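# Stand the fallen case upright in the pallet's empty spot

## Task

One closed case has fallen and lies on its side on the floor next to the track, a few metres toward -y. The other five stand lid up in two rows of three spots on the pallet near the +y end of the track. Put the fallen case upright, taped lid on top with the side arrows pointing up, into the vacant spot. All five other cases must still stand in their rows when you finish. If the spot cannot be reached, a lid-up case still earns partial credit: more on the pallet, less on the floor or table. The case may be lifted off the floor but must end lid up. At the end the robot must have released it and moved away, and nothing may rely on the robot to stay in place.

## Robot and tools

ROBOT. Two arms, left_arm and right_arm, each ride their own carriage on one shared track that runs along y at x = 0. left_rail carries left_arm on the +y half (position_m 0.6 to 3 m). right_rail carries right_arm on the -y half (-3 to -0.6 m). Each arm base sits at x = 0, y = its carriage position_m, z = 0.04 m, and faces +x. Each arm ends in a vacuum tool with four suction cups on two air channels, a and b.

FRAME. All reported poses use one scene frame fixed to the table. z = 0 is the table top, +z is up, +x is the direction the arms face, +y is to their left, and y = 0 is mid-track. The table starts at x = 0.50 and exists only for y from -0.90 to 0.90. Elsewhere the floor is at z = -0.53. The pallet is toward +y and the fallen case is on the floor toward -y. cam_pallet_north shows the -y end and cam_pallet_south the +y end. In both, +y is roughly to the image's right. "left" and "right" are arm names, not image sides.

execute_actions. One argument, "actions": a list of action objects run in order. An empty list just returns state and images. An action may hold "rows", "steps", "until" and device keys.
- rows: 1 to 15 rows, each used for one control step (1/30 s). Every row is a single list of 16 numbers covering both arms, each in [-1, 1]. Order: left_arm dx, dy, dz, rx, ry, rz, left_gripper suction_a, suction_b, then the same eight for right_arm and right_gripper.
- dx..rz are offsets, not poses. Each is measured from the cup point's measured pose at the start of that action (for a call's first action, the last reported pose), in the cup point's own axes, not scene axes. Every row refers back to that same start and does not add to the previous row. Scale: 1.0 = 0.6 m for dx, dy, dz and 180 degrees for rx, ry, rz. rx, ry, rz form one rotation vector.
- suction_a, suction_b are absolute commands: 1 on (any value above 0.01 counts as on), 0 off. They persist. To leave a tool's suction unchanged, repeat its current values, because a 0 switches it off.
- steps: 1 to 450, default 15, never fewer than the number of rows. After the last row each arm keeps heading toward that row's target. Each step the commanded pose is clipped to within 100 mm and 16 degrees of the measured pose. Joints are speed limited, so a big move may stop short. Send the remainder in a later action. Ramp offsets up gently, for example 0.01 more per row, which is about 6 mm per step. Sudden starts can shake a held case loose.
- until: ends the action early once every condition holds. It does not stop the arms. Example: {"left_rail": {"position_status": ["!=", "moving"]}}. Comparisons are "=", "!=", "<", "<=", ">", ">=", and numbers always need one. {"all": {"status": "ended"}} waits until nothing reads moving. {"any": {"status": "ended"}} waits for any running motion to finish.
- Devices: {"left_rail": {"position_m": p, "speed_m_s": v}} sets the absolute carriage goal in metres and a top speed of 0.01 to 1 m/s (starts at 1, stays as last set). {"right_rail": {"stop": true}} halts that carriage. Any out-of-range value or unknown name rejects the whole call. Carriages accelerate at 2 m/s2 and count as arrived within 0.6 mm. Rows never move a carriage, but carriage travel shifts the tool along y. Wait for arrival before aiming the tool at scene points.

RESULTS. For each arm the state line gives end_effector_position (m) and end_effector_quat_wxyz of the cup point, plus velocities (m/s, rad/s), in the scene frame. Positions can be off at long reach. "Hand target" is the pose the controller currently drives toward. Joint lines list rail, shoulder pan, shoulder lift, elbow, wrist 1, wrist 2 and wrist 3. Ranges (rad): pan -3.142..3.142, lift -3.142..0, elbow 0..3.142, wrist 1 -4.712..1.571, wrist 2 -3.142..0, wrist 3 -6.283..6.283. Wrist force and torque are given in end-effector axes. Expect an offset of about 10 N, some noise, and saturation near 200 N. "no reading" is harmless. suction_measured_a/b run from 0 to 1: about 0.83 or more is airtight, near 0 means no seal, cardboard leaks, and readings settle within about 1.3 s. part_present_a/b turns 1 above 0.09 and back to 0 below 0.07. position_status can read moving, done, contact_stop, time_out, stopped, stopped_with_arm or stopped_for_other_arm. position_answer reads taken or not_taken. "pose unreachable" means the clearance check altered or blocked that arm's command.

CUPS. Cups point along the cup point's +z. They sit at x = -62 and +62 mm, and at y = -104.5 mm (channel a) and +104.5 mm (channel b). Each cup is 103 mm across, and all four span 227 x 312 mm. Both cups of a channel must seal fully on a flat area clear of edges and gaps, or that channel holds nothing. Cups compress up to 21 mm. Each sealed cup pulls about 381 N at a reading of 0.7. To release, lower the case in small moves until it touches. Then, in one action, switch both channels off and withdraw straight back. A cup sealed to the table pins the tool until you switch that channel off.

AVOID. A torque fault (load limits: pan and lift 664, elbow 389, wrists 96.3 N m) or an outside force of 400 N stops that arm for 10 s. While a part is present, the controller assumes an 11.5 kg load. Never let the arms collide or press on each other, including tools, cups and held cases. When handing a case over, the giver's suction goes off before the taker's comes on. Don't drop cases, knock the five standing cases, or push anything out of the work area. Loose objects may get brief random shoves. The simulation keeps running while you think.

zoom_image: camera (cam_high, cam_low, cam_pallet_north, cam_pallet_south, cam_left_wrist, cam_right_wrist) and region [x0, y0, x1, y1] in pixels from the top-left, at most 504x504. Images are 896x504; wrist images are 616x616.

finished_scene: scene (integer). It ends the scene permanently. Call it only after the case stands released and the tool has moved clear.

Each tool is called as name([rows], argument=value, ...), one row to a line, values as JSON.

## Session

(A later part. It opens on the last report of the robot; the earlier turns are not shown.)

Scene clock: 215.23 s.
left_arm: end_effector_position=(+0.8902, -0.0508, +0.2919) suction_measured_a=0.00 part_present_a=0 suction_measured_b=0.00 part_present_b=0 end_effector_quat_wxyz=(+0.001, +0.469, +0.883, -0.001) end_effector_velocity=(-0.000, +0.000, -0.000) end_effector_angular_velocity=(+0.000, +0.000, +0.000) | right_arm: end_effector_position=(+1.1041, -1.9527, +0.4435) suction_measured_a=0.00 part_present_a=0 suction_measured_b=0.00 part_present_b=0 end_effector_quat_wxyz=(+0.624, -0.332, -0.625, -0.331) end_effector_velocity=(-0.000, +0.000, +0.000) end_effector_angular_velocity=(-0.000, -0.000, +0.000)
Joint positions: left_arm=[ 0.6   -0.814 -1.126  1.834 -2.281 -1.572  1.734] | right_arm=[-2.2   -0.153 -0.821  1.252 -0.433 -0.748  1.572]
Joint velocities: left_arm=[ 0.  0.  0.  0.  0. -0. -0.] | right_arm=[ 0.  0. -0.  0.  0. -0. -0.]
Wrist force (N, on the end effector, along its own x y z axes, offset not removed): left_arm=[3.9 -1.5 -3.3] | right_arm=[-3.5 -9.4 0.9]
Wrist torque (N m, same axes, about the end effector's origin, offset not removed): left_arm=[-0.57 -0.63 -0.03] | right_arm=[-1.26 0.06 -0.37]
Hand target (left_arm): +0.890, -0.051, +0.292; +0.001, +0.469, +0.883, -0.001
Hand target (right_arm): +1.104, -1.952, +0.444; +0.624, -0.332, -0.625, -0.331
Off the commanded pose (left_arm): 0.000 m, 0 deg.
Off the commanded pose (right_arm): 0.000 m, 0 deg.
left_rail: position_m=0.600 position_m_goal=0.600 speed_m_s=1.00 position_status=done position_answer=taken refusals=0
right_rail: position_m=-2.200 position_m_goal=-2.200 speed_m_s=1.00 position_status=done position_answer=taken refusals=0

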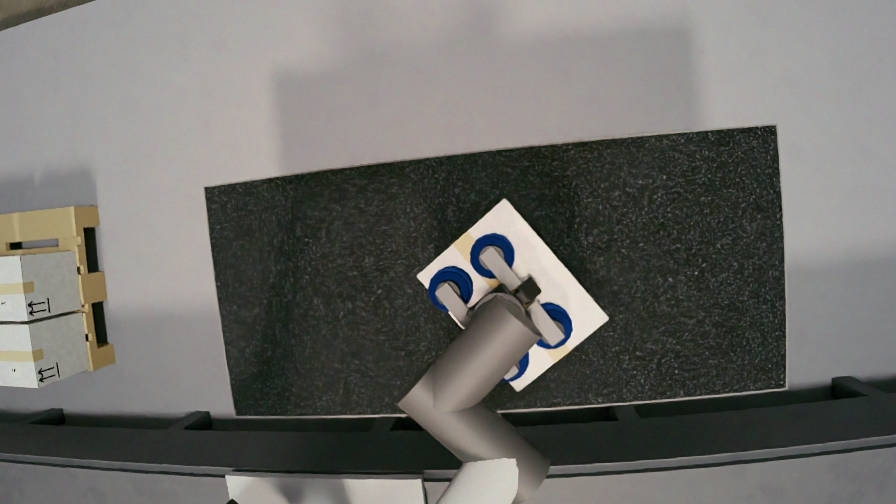

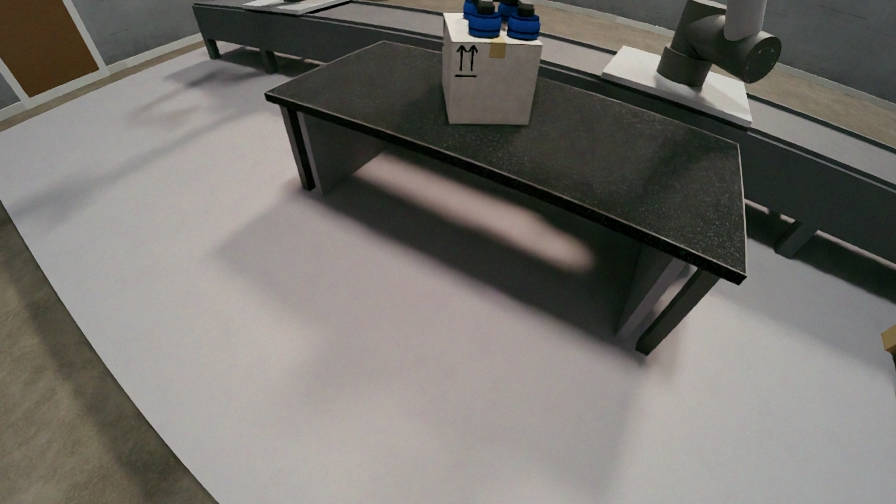

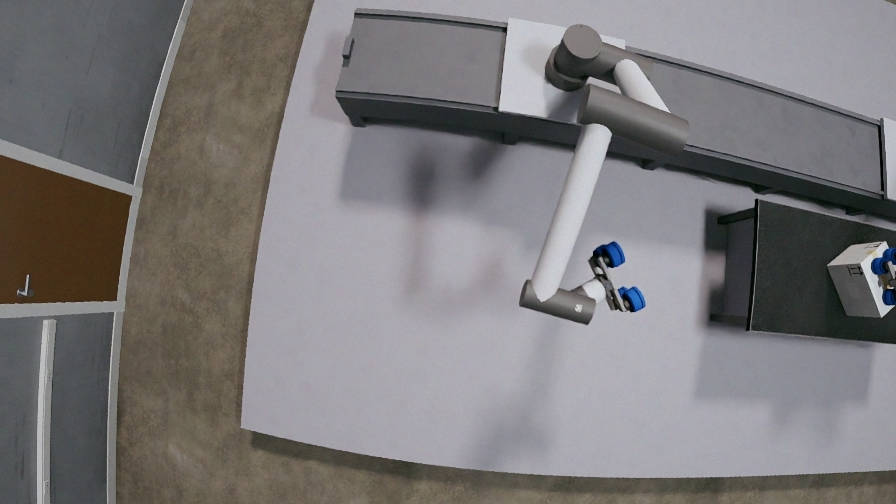

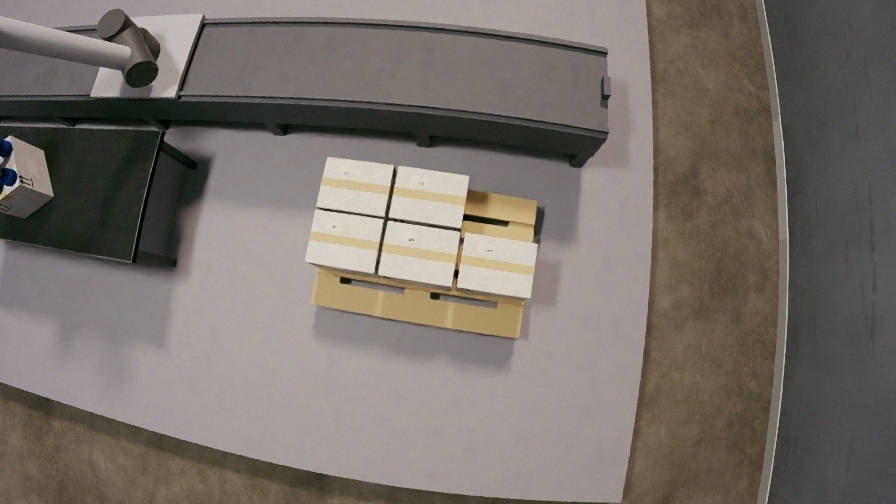

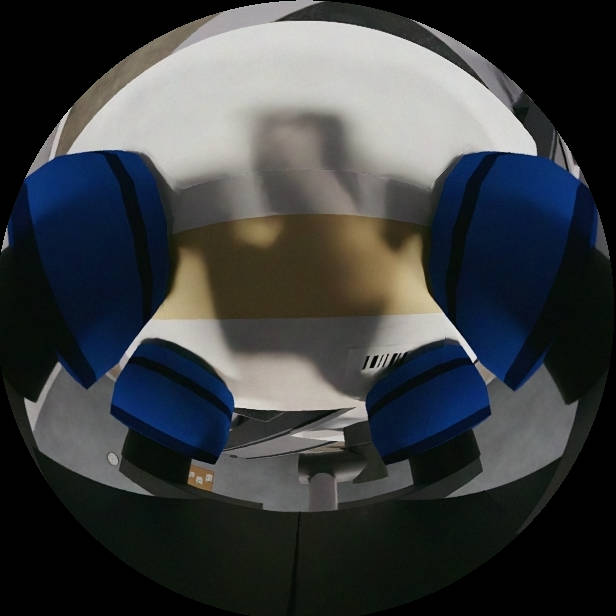

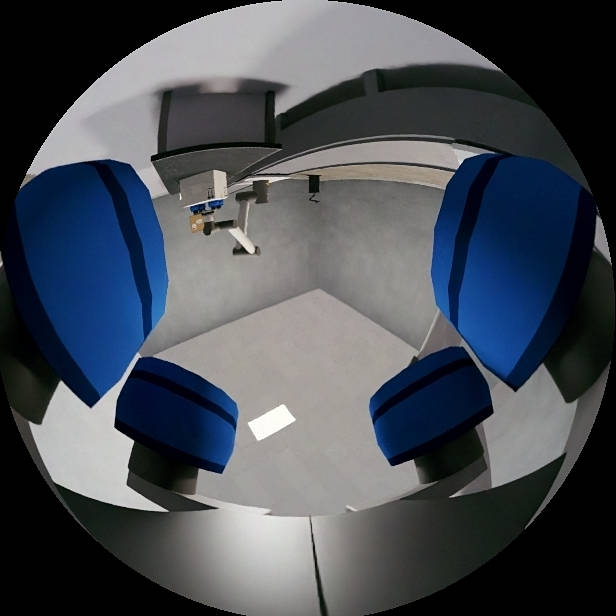

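execute_actions([
  {"rows":[[-0.012,0,0,0,0,0,1,1,0,0,0,0,0,0,0,0],[-0.025,0,0,0,0,0,1,1,0,0,0,0,0,0,0,0]],"steps":15},
  {"rows":[[0,0,0.006,0,0,0,1,1,0,0,0,0,0,0,0,0],[0,0,0.012,0,0,0,1,1,0,0,0,0,0,0,0,0]],"steps":55},
])

Scene clock: 221.73 s.
left_arm: end_effector_position=(+0.8984, -0.0629, +0.2847) suction_measured_a=0.95 part_present_a=1 suction_measured_b=0.95 part_present_b=1 end_effector_quat_wxyz=(+0.001, +0.469, +0.883, -0.001) end_effector_velocity=(+0.000, +0.000, -0.000) end_effector_angular_velocity=(+0.000, +0.000, +0.000) | right_arm: end_effector_position=(+1.1041, -1.9527, +0.4435) suction_measured_a=0.00 part_present_a=0 suction_measured_b=0.00 part_present_b=0 end_effector_quat_wxyz=(+0.624, -0.332, -0.625, -0.331) end_effector_velocity=(-0.000, +0.000, +0.000) end_effector_angular_velocity=(+0.000, -0.000, -0.000)
Joint positions: left_arm=[ 0.6   -0.816 -1.107  1.816 -2.282 -1.572  1.731] | right_arm=[-2.2   -0.153 -0.821  1.252 -0.433 -0.748  1.572]
Joint velocities: left_arm=[ 0.  0.  0.  0. -0.  0.  0.] | right_arm=[ 0. -0. -0.  0.  0.  0. -0.]
Wrist force (N, on the end effector, along its own x y z axes, offset not removed): left_arm=[1.2 -3.6 -40.4] | right_arm=[-0.1 -5.6 3.6]
Wrist torque (N m, same axes, about the end effector's origin, offset not removed): left_arm=[-2.31 2.01 0.00] | right_arm=[-0.95 -0.26 -0.20]
Hand target (left_arm): +0.898, -0.063, +0.285; +0.001, +0.469, +0.883, -0.001
Hand target (right_arm): +1.104, -1.952, +0.444; +0.624, -0.332, -0.625, -0.331
Off the commanded pose (left_arm): 0.000 m, 0 deg.
Off the commanded pose (right_arm): 0.000 m, 0 deg.
left_rail: position_m=0.600 position_m_goal=0.600 speed_m_s=1.00 position_status=done position_answer=taken refusals=0
right_rail: position_m=-2.200 position_m_goal=-2.200 speed_m_s=1.00 position_status=done position_answer=taken refusals=0

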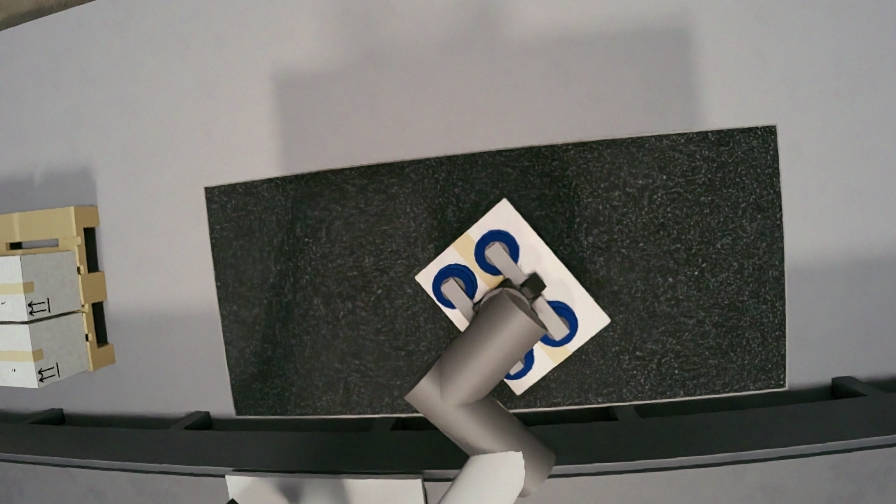

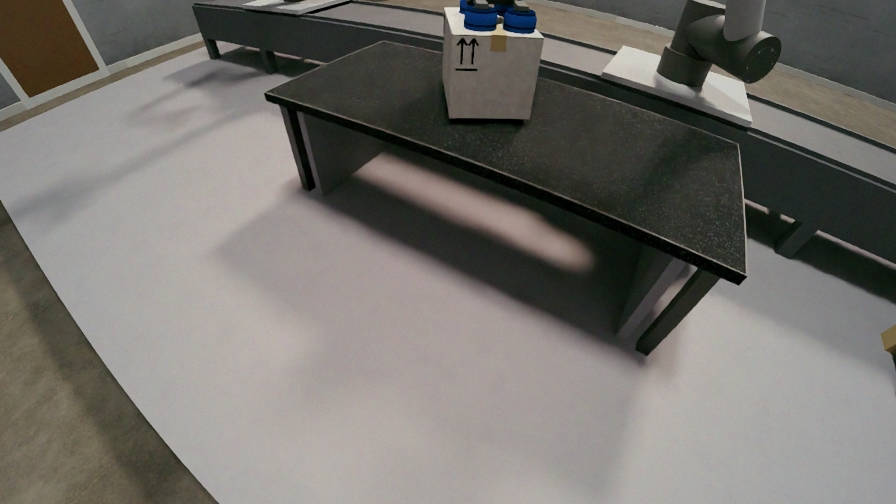

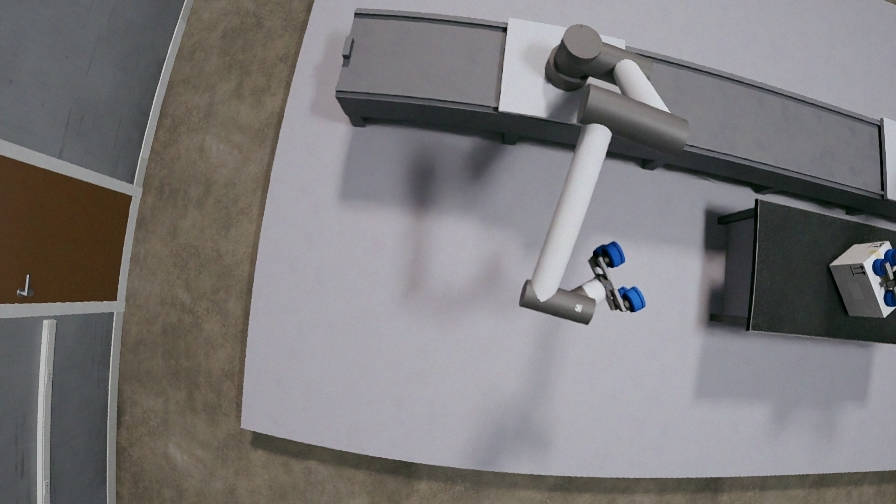

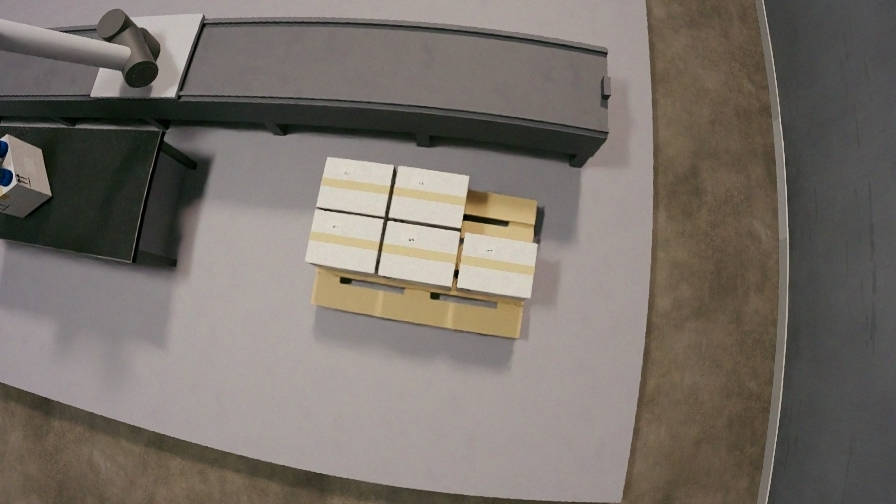

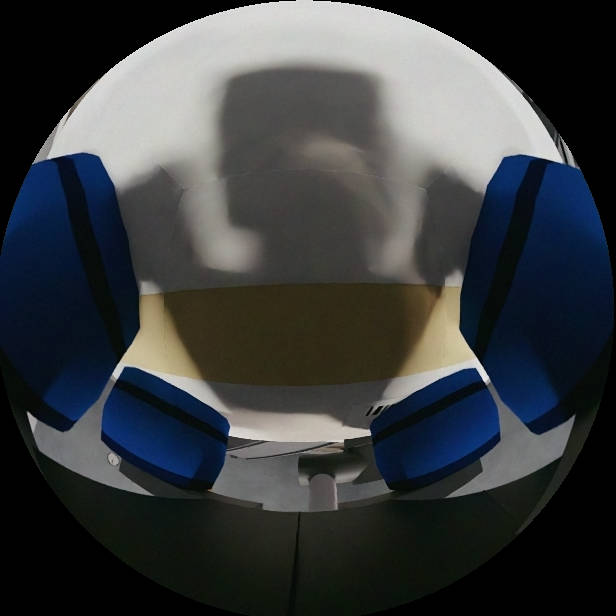

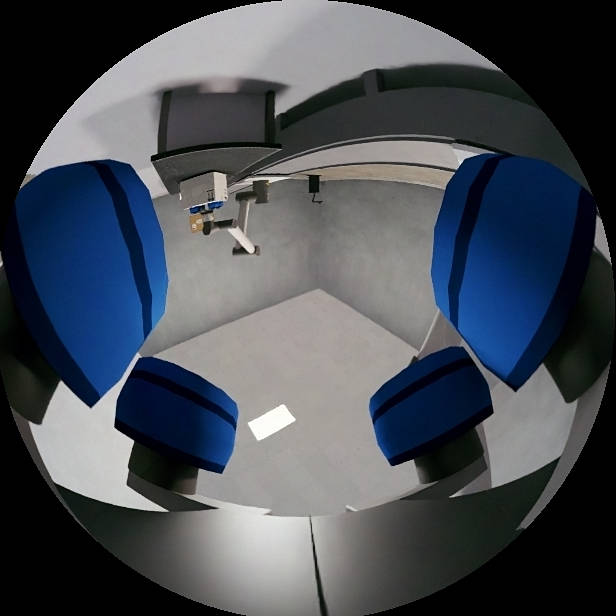

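execute_actions([
  {"rows":[[0,0,-0.02,0,0,0,1,1,0,0,0,0,0,0,0,0],[0,0,-0.05,0,0,0,1,1,0,0,0,0,0,0,0,0],[0,0,-0.1,0,0,0,1,1,0,0,0,0,0,0,0,0],[0,0,-0.26,0,0,0,1,1,0,0,0,0,0,0,0,0]],"steps":50},
  {"rows":[[0,0,0,0,0,-0.05,1,1,0,0,0,0,0,0,0,0],[0,0,0,0,0,-0.15,1,1,0,0,0,0,0,0,0,0],[0,0,0,0,0,-0.311,1,1,0,0,0,0,0,0,0,0]],"steps":70},
  {"rows":[[0.02,0.04,0,0,0,0,1,1,0,0,0,0,0,0,0,0],[0.05,0.1,0,0,0,0,1,1,0,0,0,0,0,0,0,0],[0.1,0.2,0,0,0,0,1,1,0,0,0,0,0,0,0,0],[0.33,0.69,0,0,0,0,1,1,0,0,0,0,0,0,0,0]],"steps":90},
  {"left_rail":{"position_m":2.45,"speed_m_s":0.6},"steps":200,"until":{"left_rail":{"position_status":["!=","moving"]}}},
  {"steps":20},
])

Scene clock: 240.60 s.
left_arm: end_effector_position=(+0.7006, +2.2015, +0.4402) suction_measured_a=0.95 part_present_a=1 suction_measured_b=0.95 part_present_b=1 end_effector_quat_wxyz=(+0.001, +0.000, +1.000, -0.001) end_effector_velocity=(-0.000, -0.000, -0.000) end_effector_angular_velocity=(-0.000, +0.000, -0.000) | right_arm: end_effector_position=(+1.1041, -1.9527, +0.4435) suction_measured_a=0.00 part_present_a=0 suction_measured_b=0.00 part_present_b=0 end_effector_quat_wxyz=(+0.624, -0.332, -0.625, -0.331) end_effector_velocity=(-0.000, +0.000, +0.000) end_effector_angular_velocity=(+0.000, -0.000, +0.000)
Joint positions: left_arm=[ 2.45  -0.614 -1.626  2.221 -2.168 -1.572  0.957] | right_arm=[-2.2   -0.153 -0.821  1.252 -0.433 -0.748  1.572]
Joint velocities: left_arm=[ 0. -0.  0.  0. -0. -0.  0.] | right_arm=[ 0.  0. -0.  0. -0. -0. -0.]
Wrist force (N, on the end effector, along its own x y z axes, offset not removed): left_arm=[5.6 -2.5 -42.8] | right_arm=[-1.8 -5.5 1.6]
Wrist torque (N m, same axes, about the end effector's origin, offset not removed): left_arm=[-2.24 1.35 -0.05] | right_arm=[-0.94 -0.09 -0.29]
Hand target (left_arm): +0.701, +2.201, +0.440; +0.000, +0.000, +1.000, -0.001
Hand target (right_arm): +1.104, -1.952, +0.444; +0.624, -0.332, -0.625, -0.331
Off the commanded pose (left_arm): 0.001 m, 0 deg.
Off the commanded pose (right_arm): 0.000 m, 0 deg.
left_rail: position_m=2.450 position_m_goal=2.450 speed_m_s=0.60 position_status=done position_answer=taken refusals=0
right_rail: position_m=-2.200 position_m_goal=-2.200 speed_m_s=1.00 position_status=done position_answer=taken refusals=0

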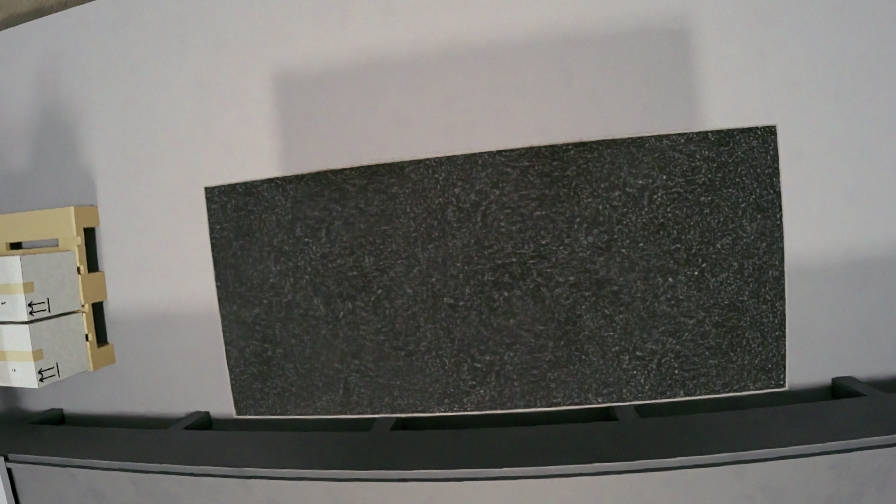

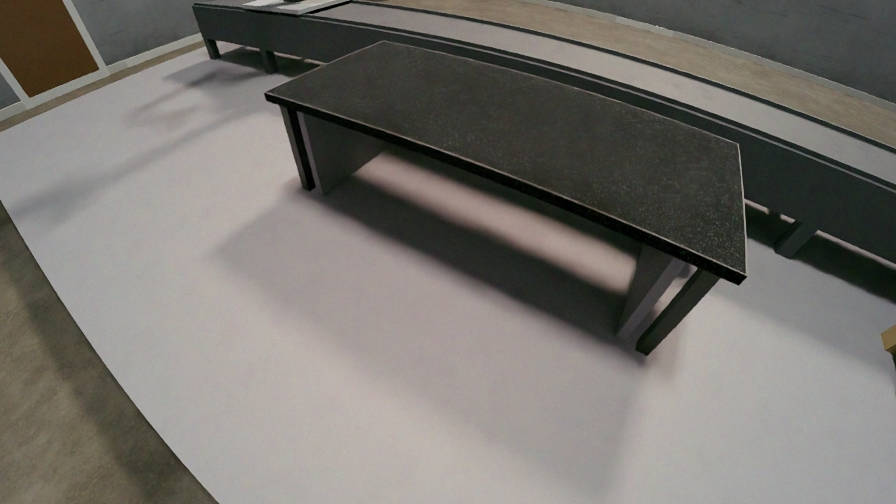

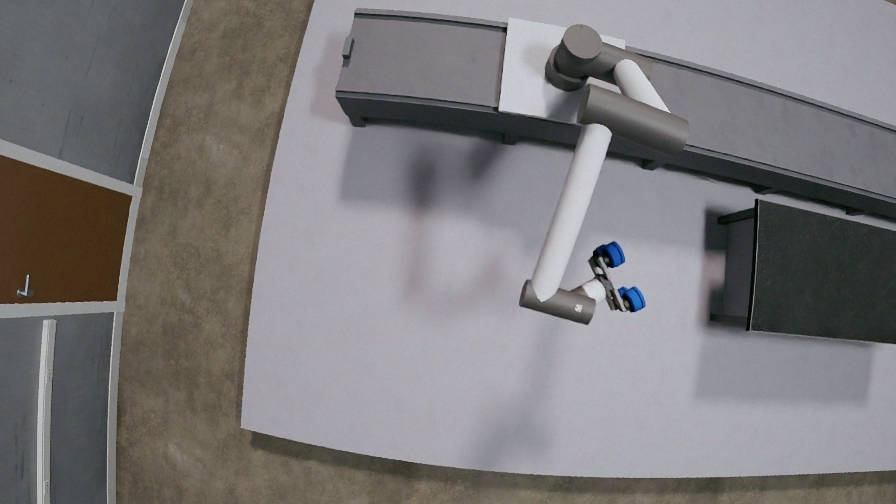

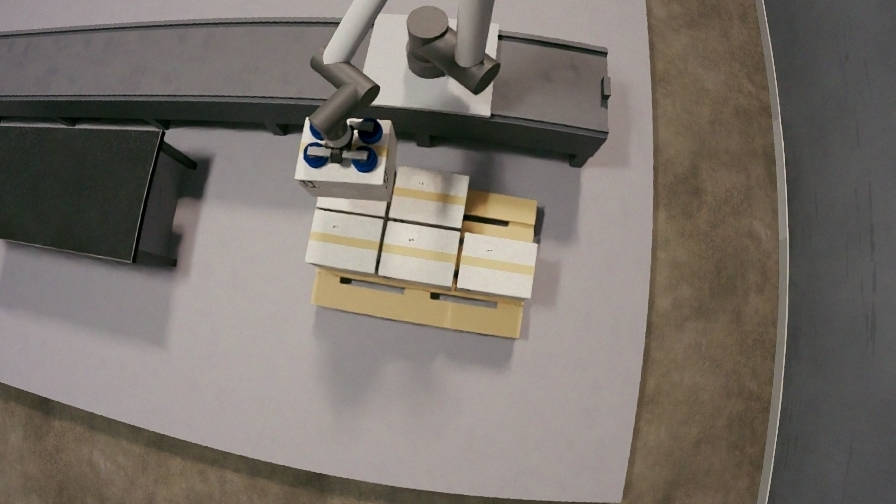

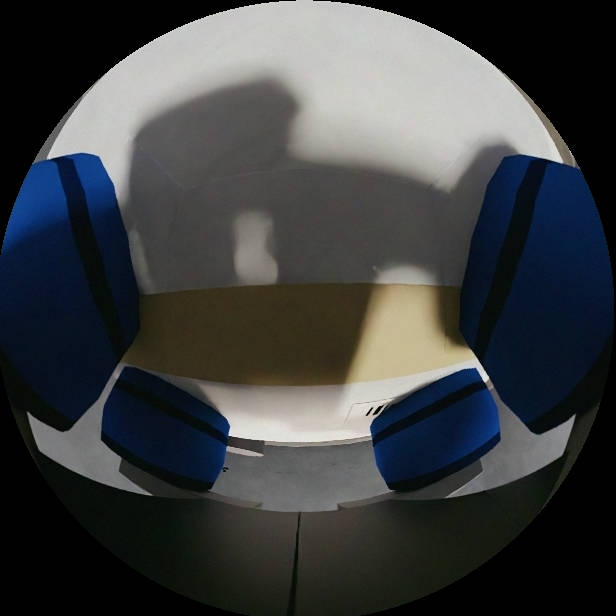

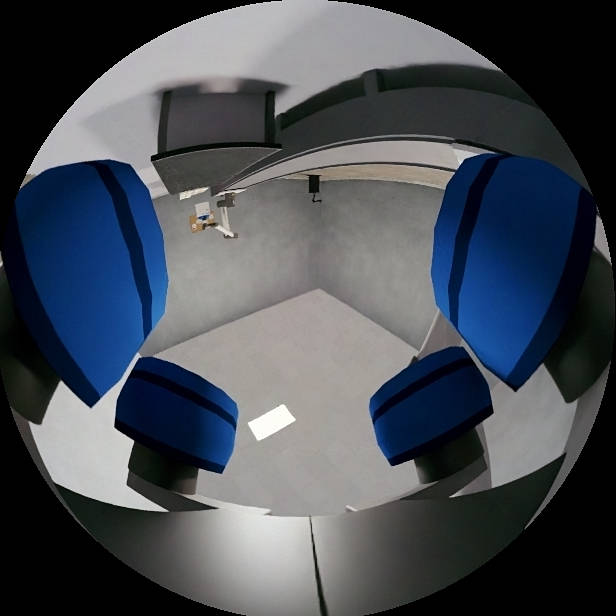

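execute_actions([
  {"left_rail":{"position_m":3.0,"speed_m_s":0.5},"steps":200,"until":{"left_rail":{"position_status":["!=","moving"]}}},
  {"steps":20},
  {"rows":[[0.02,0.02,0.03,0,0,0,1,1,0,0,0,0,0,0,0,0],[0.04,0.05,0.08,0,0,0,1,1,0,0,0,0,0,0,0,0],[0.06,0.1,0.16,0,0,0,1,1,0,0,0,0,0,0,0,0],[0.08,0.15,0.4,0,0,0,1,1,0,0,0,0,0,0,0,0]],"steps":70},
])

Scene clock: 252.50 s.
left_arm: end_effector_position=(+0.6530, +2.8413, +0.2000) suction_measured_a=0.95 part_present_a=1 suction_measured_b=0.95 part_present_b=1 end_effector_quat_wxyz=(+0.001, +0.000, +1.000, -0.001) end_effector_velocity=(-0.000, +0.000, -0.000) end_effector_angular_velocity=(+0.000, +0.000, -0.000) | right_arm: end_effector_position=(+1.1041, -1.9527, +0.4435) suction_measured_a=0.00 part_present_a=0 suction_measured_b=0.00 part_present_b=0 end_effector_quat_wxyz=(+0.624, -0.332, -0.625, -0.331) end_effector_velocity=(+0.000, -0.000, -0.000) end_effector_angular_velocity=(+0.000, +0.000, +0.000)
Joint positions: left_arm=[ 3.    -0.542 -1.416  2.488 -2.645 -1.572  1.029] | right_arm=[-2.2   -0.153 -0.821  1.252 -0.433 -0.748  1.572]
Joint velocities: left_arm=[ 0.  0.  0. -0.  0.  0.  0.] | right_arm=[ 0.  0.  0. -0.  0. -0. -0.]
Wrist force (N, on the end effector, along its own x y z axes, offset not removed): left_arm=[3.9 0.2 -38.7] | right_arm=[-5.0 -9.2 -1.7]
Wrist torque (N m, same axes, about the end effector's origin, offset not removed): left_arm=[-1.82 1.57 -0.07] | right_arm=[-1.40 0.42 -0.18]
Hand target (left_arm): +0.653, +2.841, +0.200; +0.001, +0.000, +1.000, -0.001
Hand target (right_arm): +1.104, -1.952, +0.444; +0.624, -0.332, -0.625, -0.331
Off the commanded pose (left_arm): 0.000 m, 0 deg.
Off the commanded pose (right_arm): 0.000 m, 0 deg.
left_rail: position_m=3.000 position_m_goal=3.000 speed_m_s=0.50 position_status=done position_answer=taken refusals=0
right_rail: position_m=-2.200 position_m_goal=-2.200 speed_m_s=1.00 position_status=done position_answer=taken refusals=0

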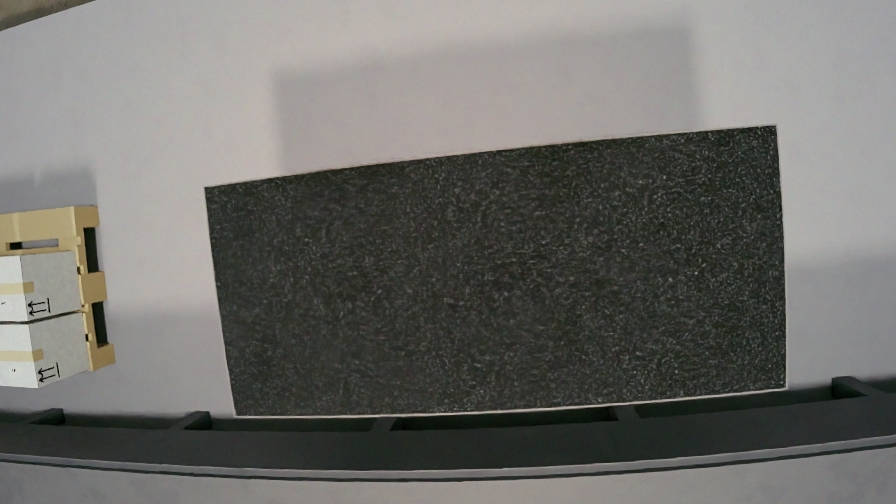

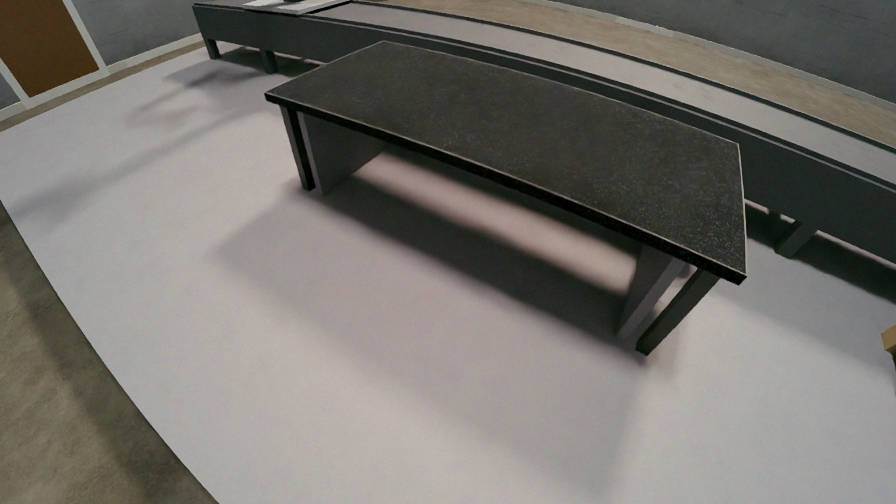

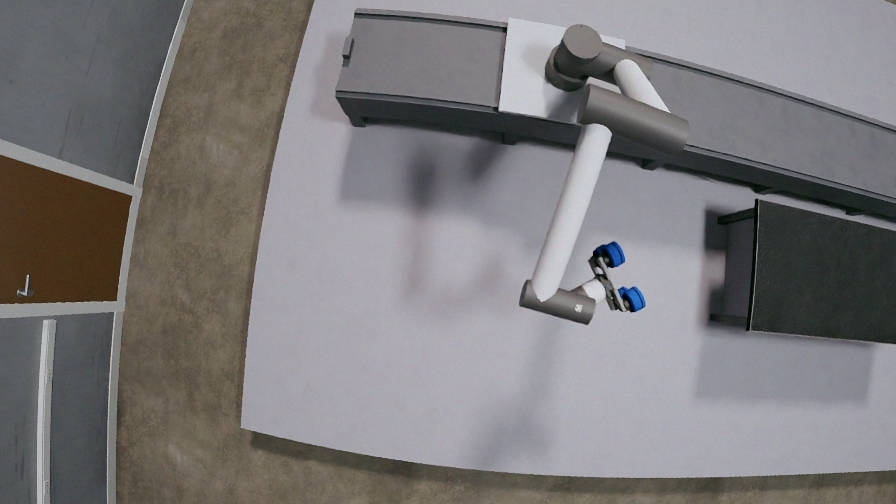

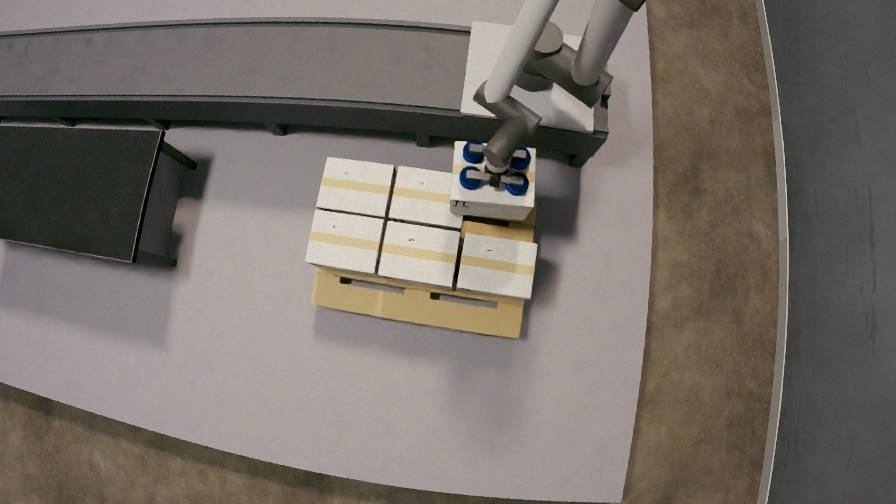

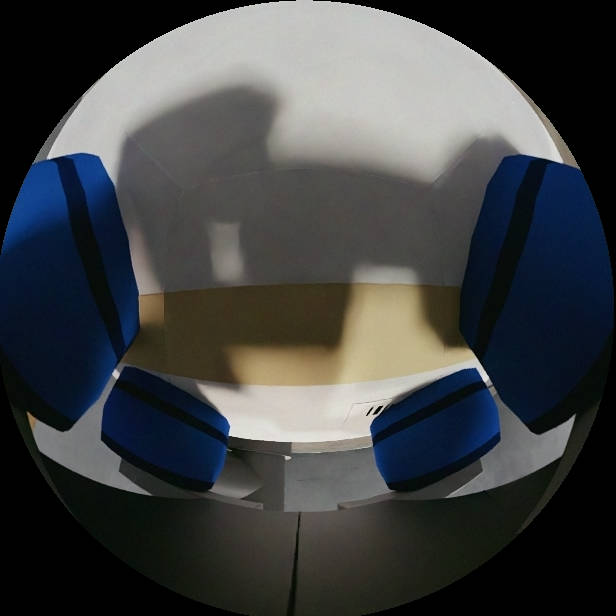

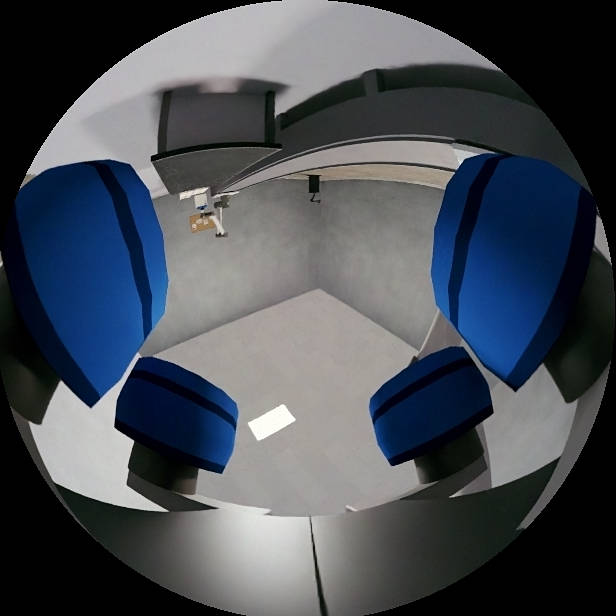

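execute_actions([
  {"rows":[[-0.02,0.04,0,0,0,0,1,1,0,0,0,0,0,0,0,0],[-0.05,0.1,0,0,0,0,1,1,0,0,0,0,0,0,0,0],[-0.08,0.19,0,0,0,0,1,1,0,0,0,0,0,0,0,0]],"steps":40},
  {"rows":[[0,0,0.03,0,0,0,1,1,0,0,0,0,0,0,0,0],[0,0,0.06,0,0,0,1,1,0,0,0,0,0,0,0,0],[0,0,0.1,0,0,0,1,1,0,0,0,0,0,0,0,0]],"steps":40},
])

zoom_image(camera="cam_pallet_south", region=[380,110,620,310])

Scene clock: 265.13 s.
left_arm: end_effector_position=(+0.7013, +2.9552, +0.1400) suction_measured_a=0.95 part_present_a=1 suction_measured_b=0.95 part_present_b=1 end_effector_quat_wxyz=(+0.001, +0.000, +1.000, -0.001) end_effector_velocity=(-0.000, +0.000, -0.000) end_effector_angular_velocity=(+0.000, +0.000, -0.000) | right_arm: end_effector_position=(+1.1041, -1.9527, +0.4435) suction_measured_a=0.00 part_present_a=0 suction_measured_b=0.00 part_present_b=0 end_effector_quat_wxyz=(+0.624, -0.332, -0.625, -0.331) end_effector_velocity=(-0.000, +0.000, +0.000) end_effector_angular_velocity=(-0.000, -0.000, +0.000)
Joint positions: left_arm=[ 3.    -0.353 -1.287  2.475 -2.76  -1.572  1.217] | right_arm=[-2.2   -0.153 -0.821  1.252 -0.433 -0.748  1.572]
Joint velocities: left_arm=[ 0.  0.  0.  0. -0.  0.  0.] | right_arm=[ 0.  0. -0. -0.  0. -0.  0.]
Wrist force (N, on the end effector, along its own x y z axes, offset not removed): left_arm=[-0.3 1.3 -38.6] | right_arm=[-7.4 -3.9 -0.1]
Wrist torque (N m, same axes, about the end effector's origin, offset not removed): left_arm=[-1.83 2.28 -0.07] | right_arm=[-0.34 0.68 -0.17]
Hand target (left_arm): +0.701, +2.955, +0.140; +0.001, +0.000, +1.000, -0.001
Hand target (right_arm): +1.104, -1.952, +0.444; +0.624, -0.332, -0.625, -0.331
Off the commanded pose (left_arm): 0.000 m, 0 deg.
Off the commanded pose (right_arm): 0.000 m, 0 deg.
left_rail: position_m=3.000 position_m_goal=3.000 speed_m_s=0.50 position_status=done position_answer=taken refusals=0
right_rail: position_m=-2.200 position_m_goal=-2.200 speed_m_s=1.00 position_status=done position_answer=taken refusals=0

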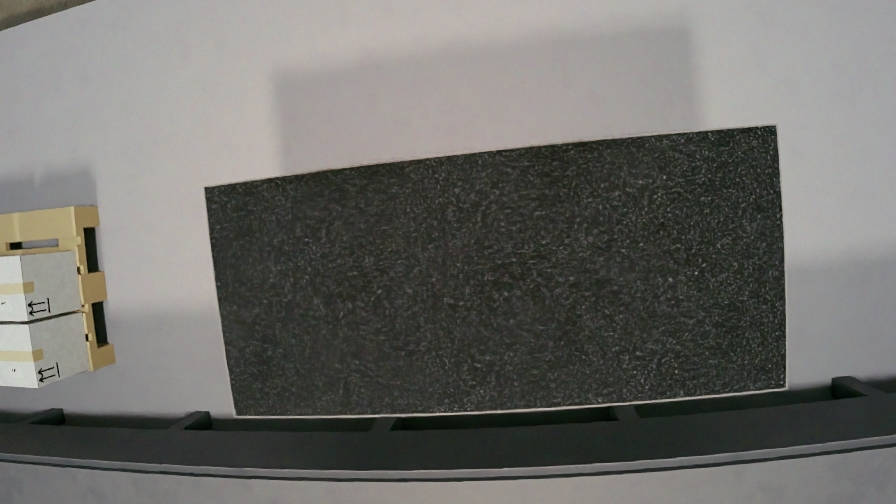

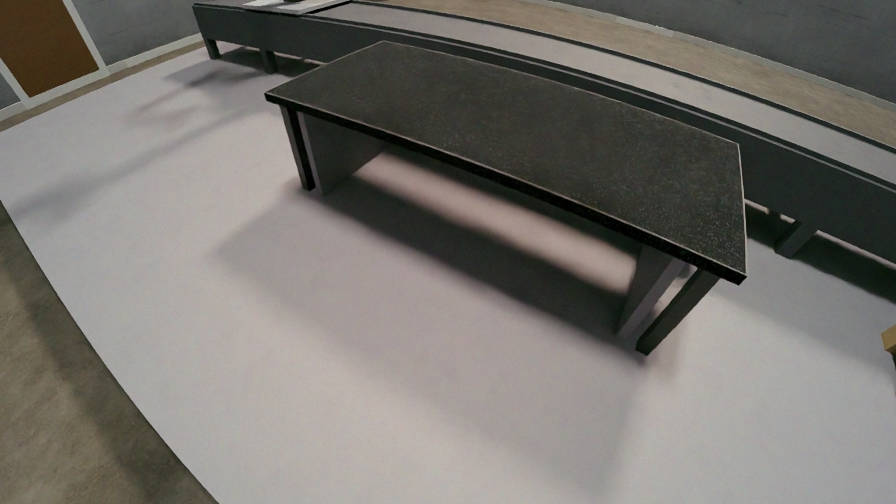

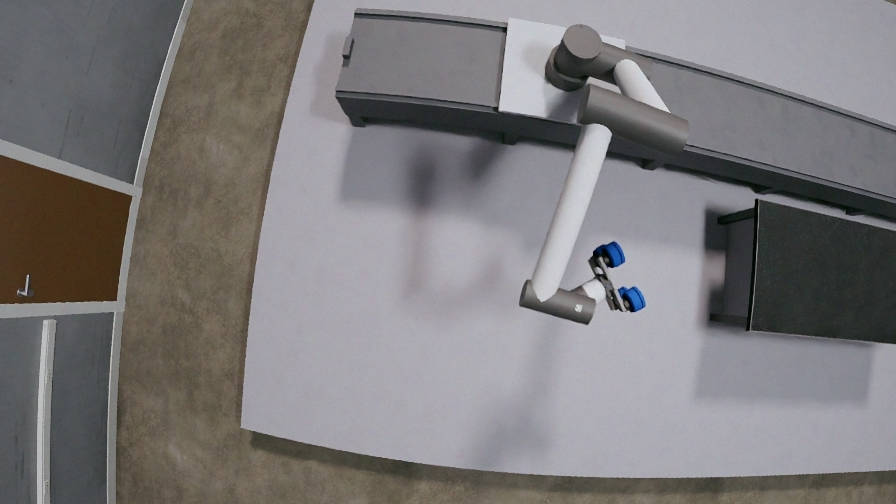

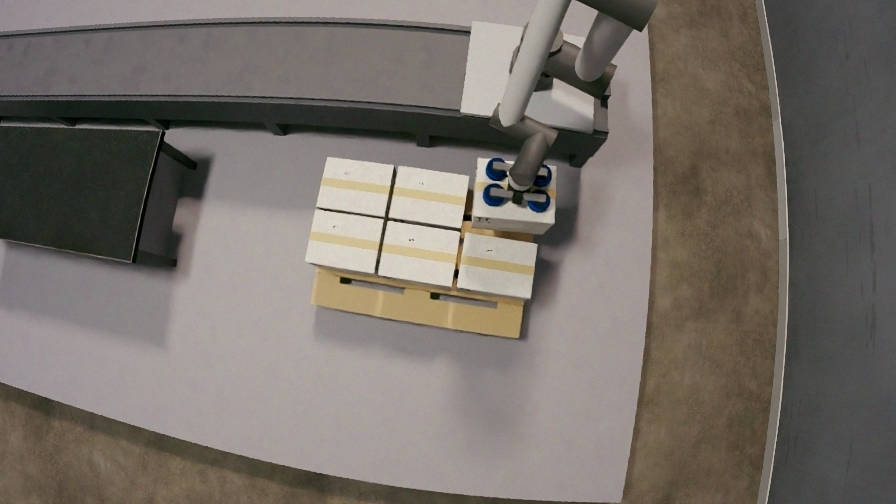

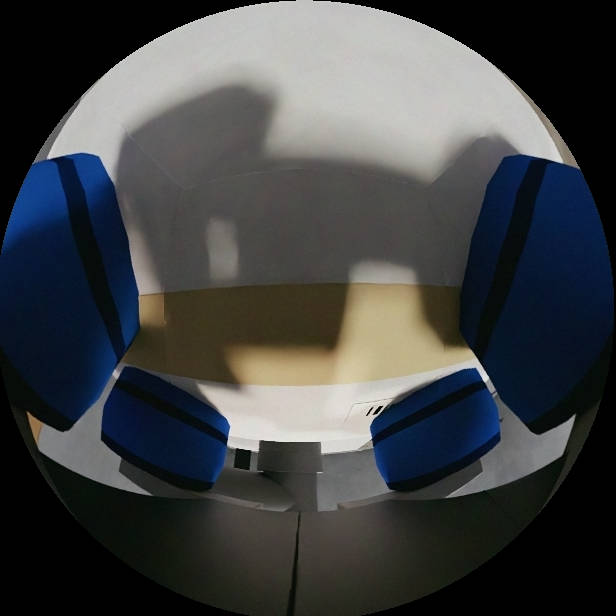

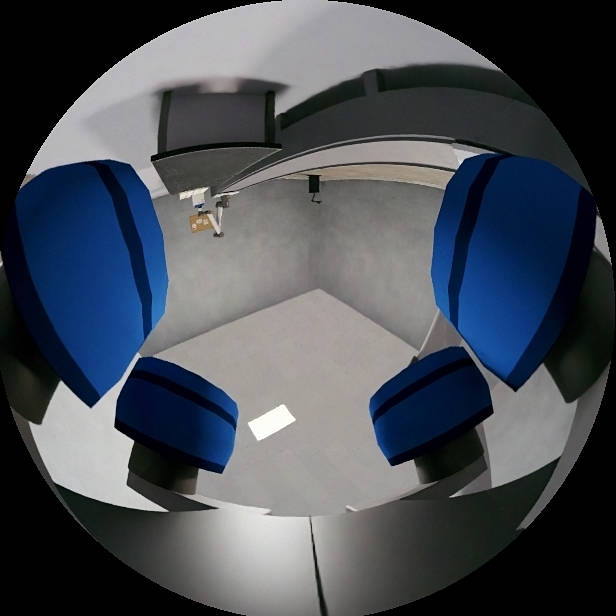

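Region (380, 110, 620, 310) of cam_pallet_south's 896x504 image, scaled by 2.100, with more detail than that image has.

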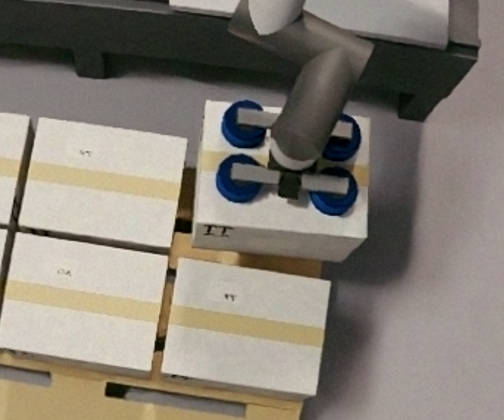

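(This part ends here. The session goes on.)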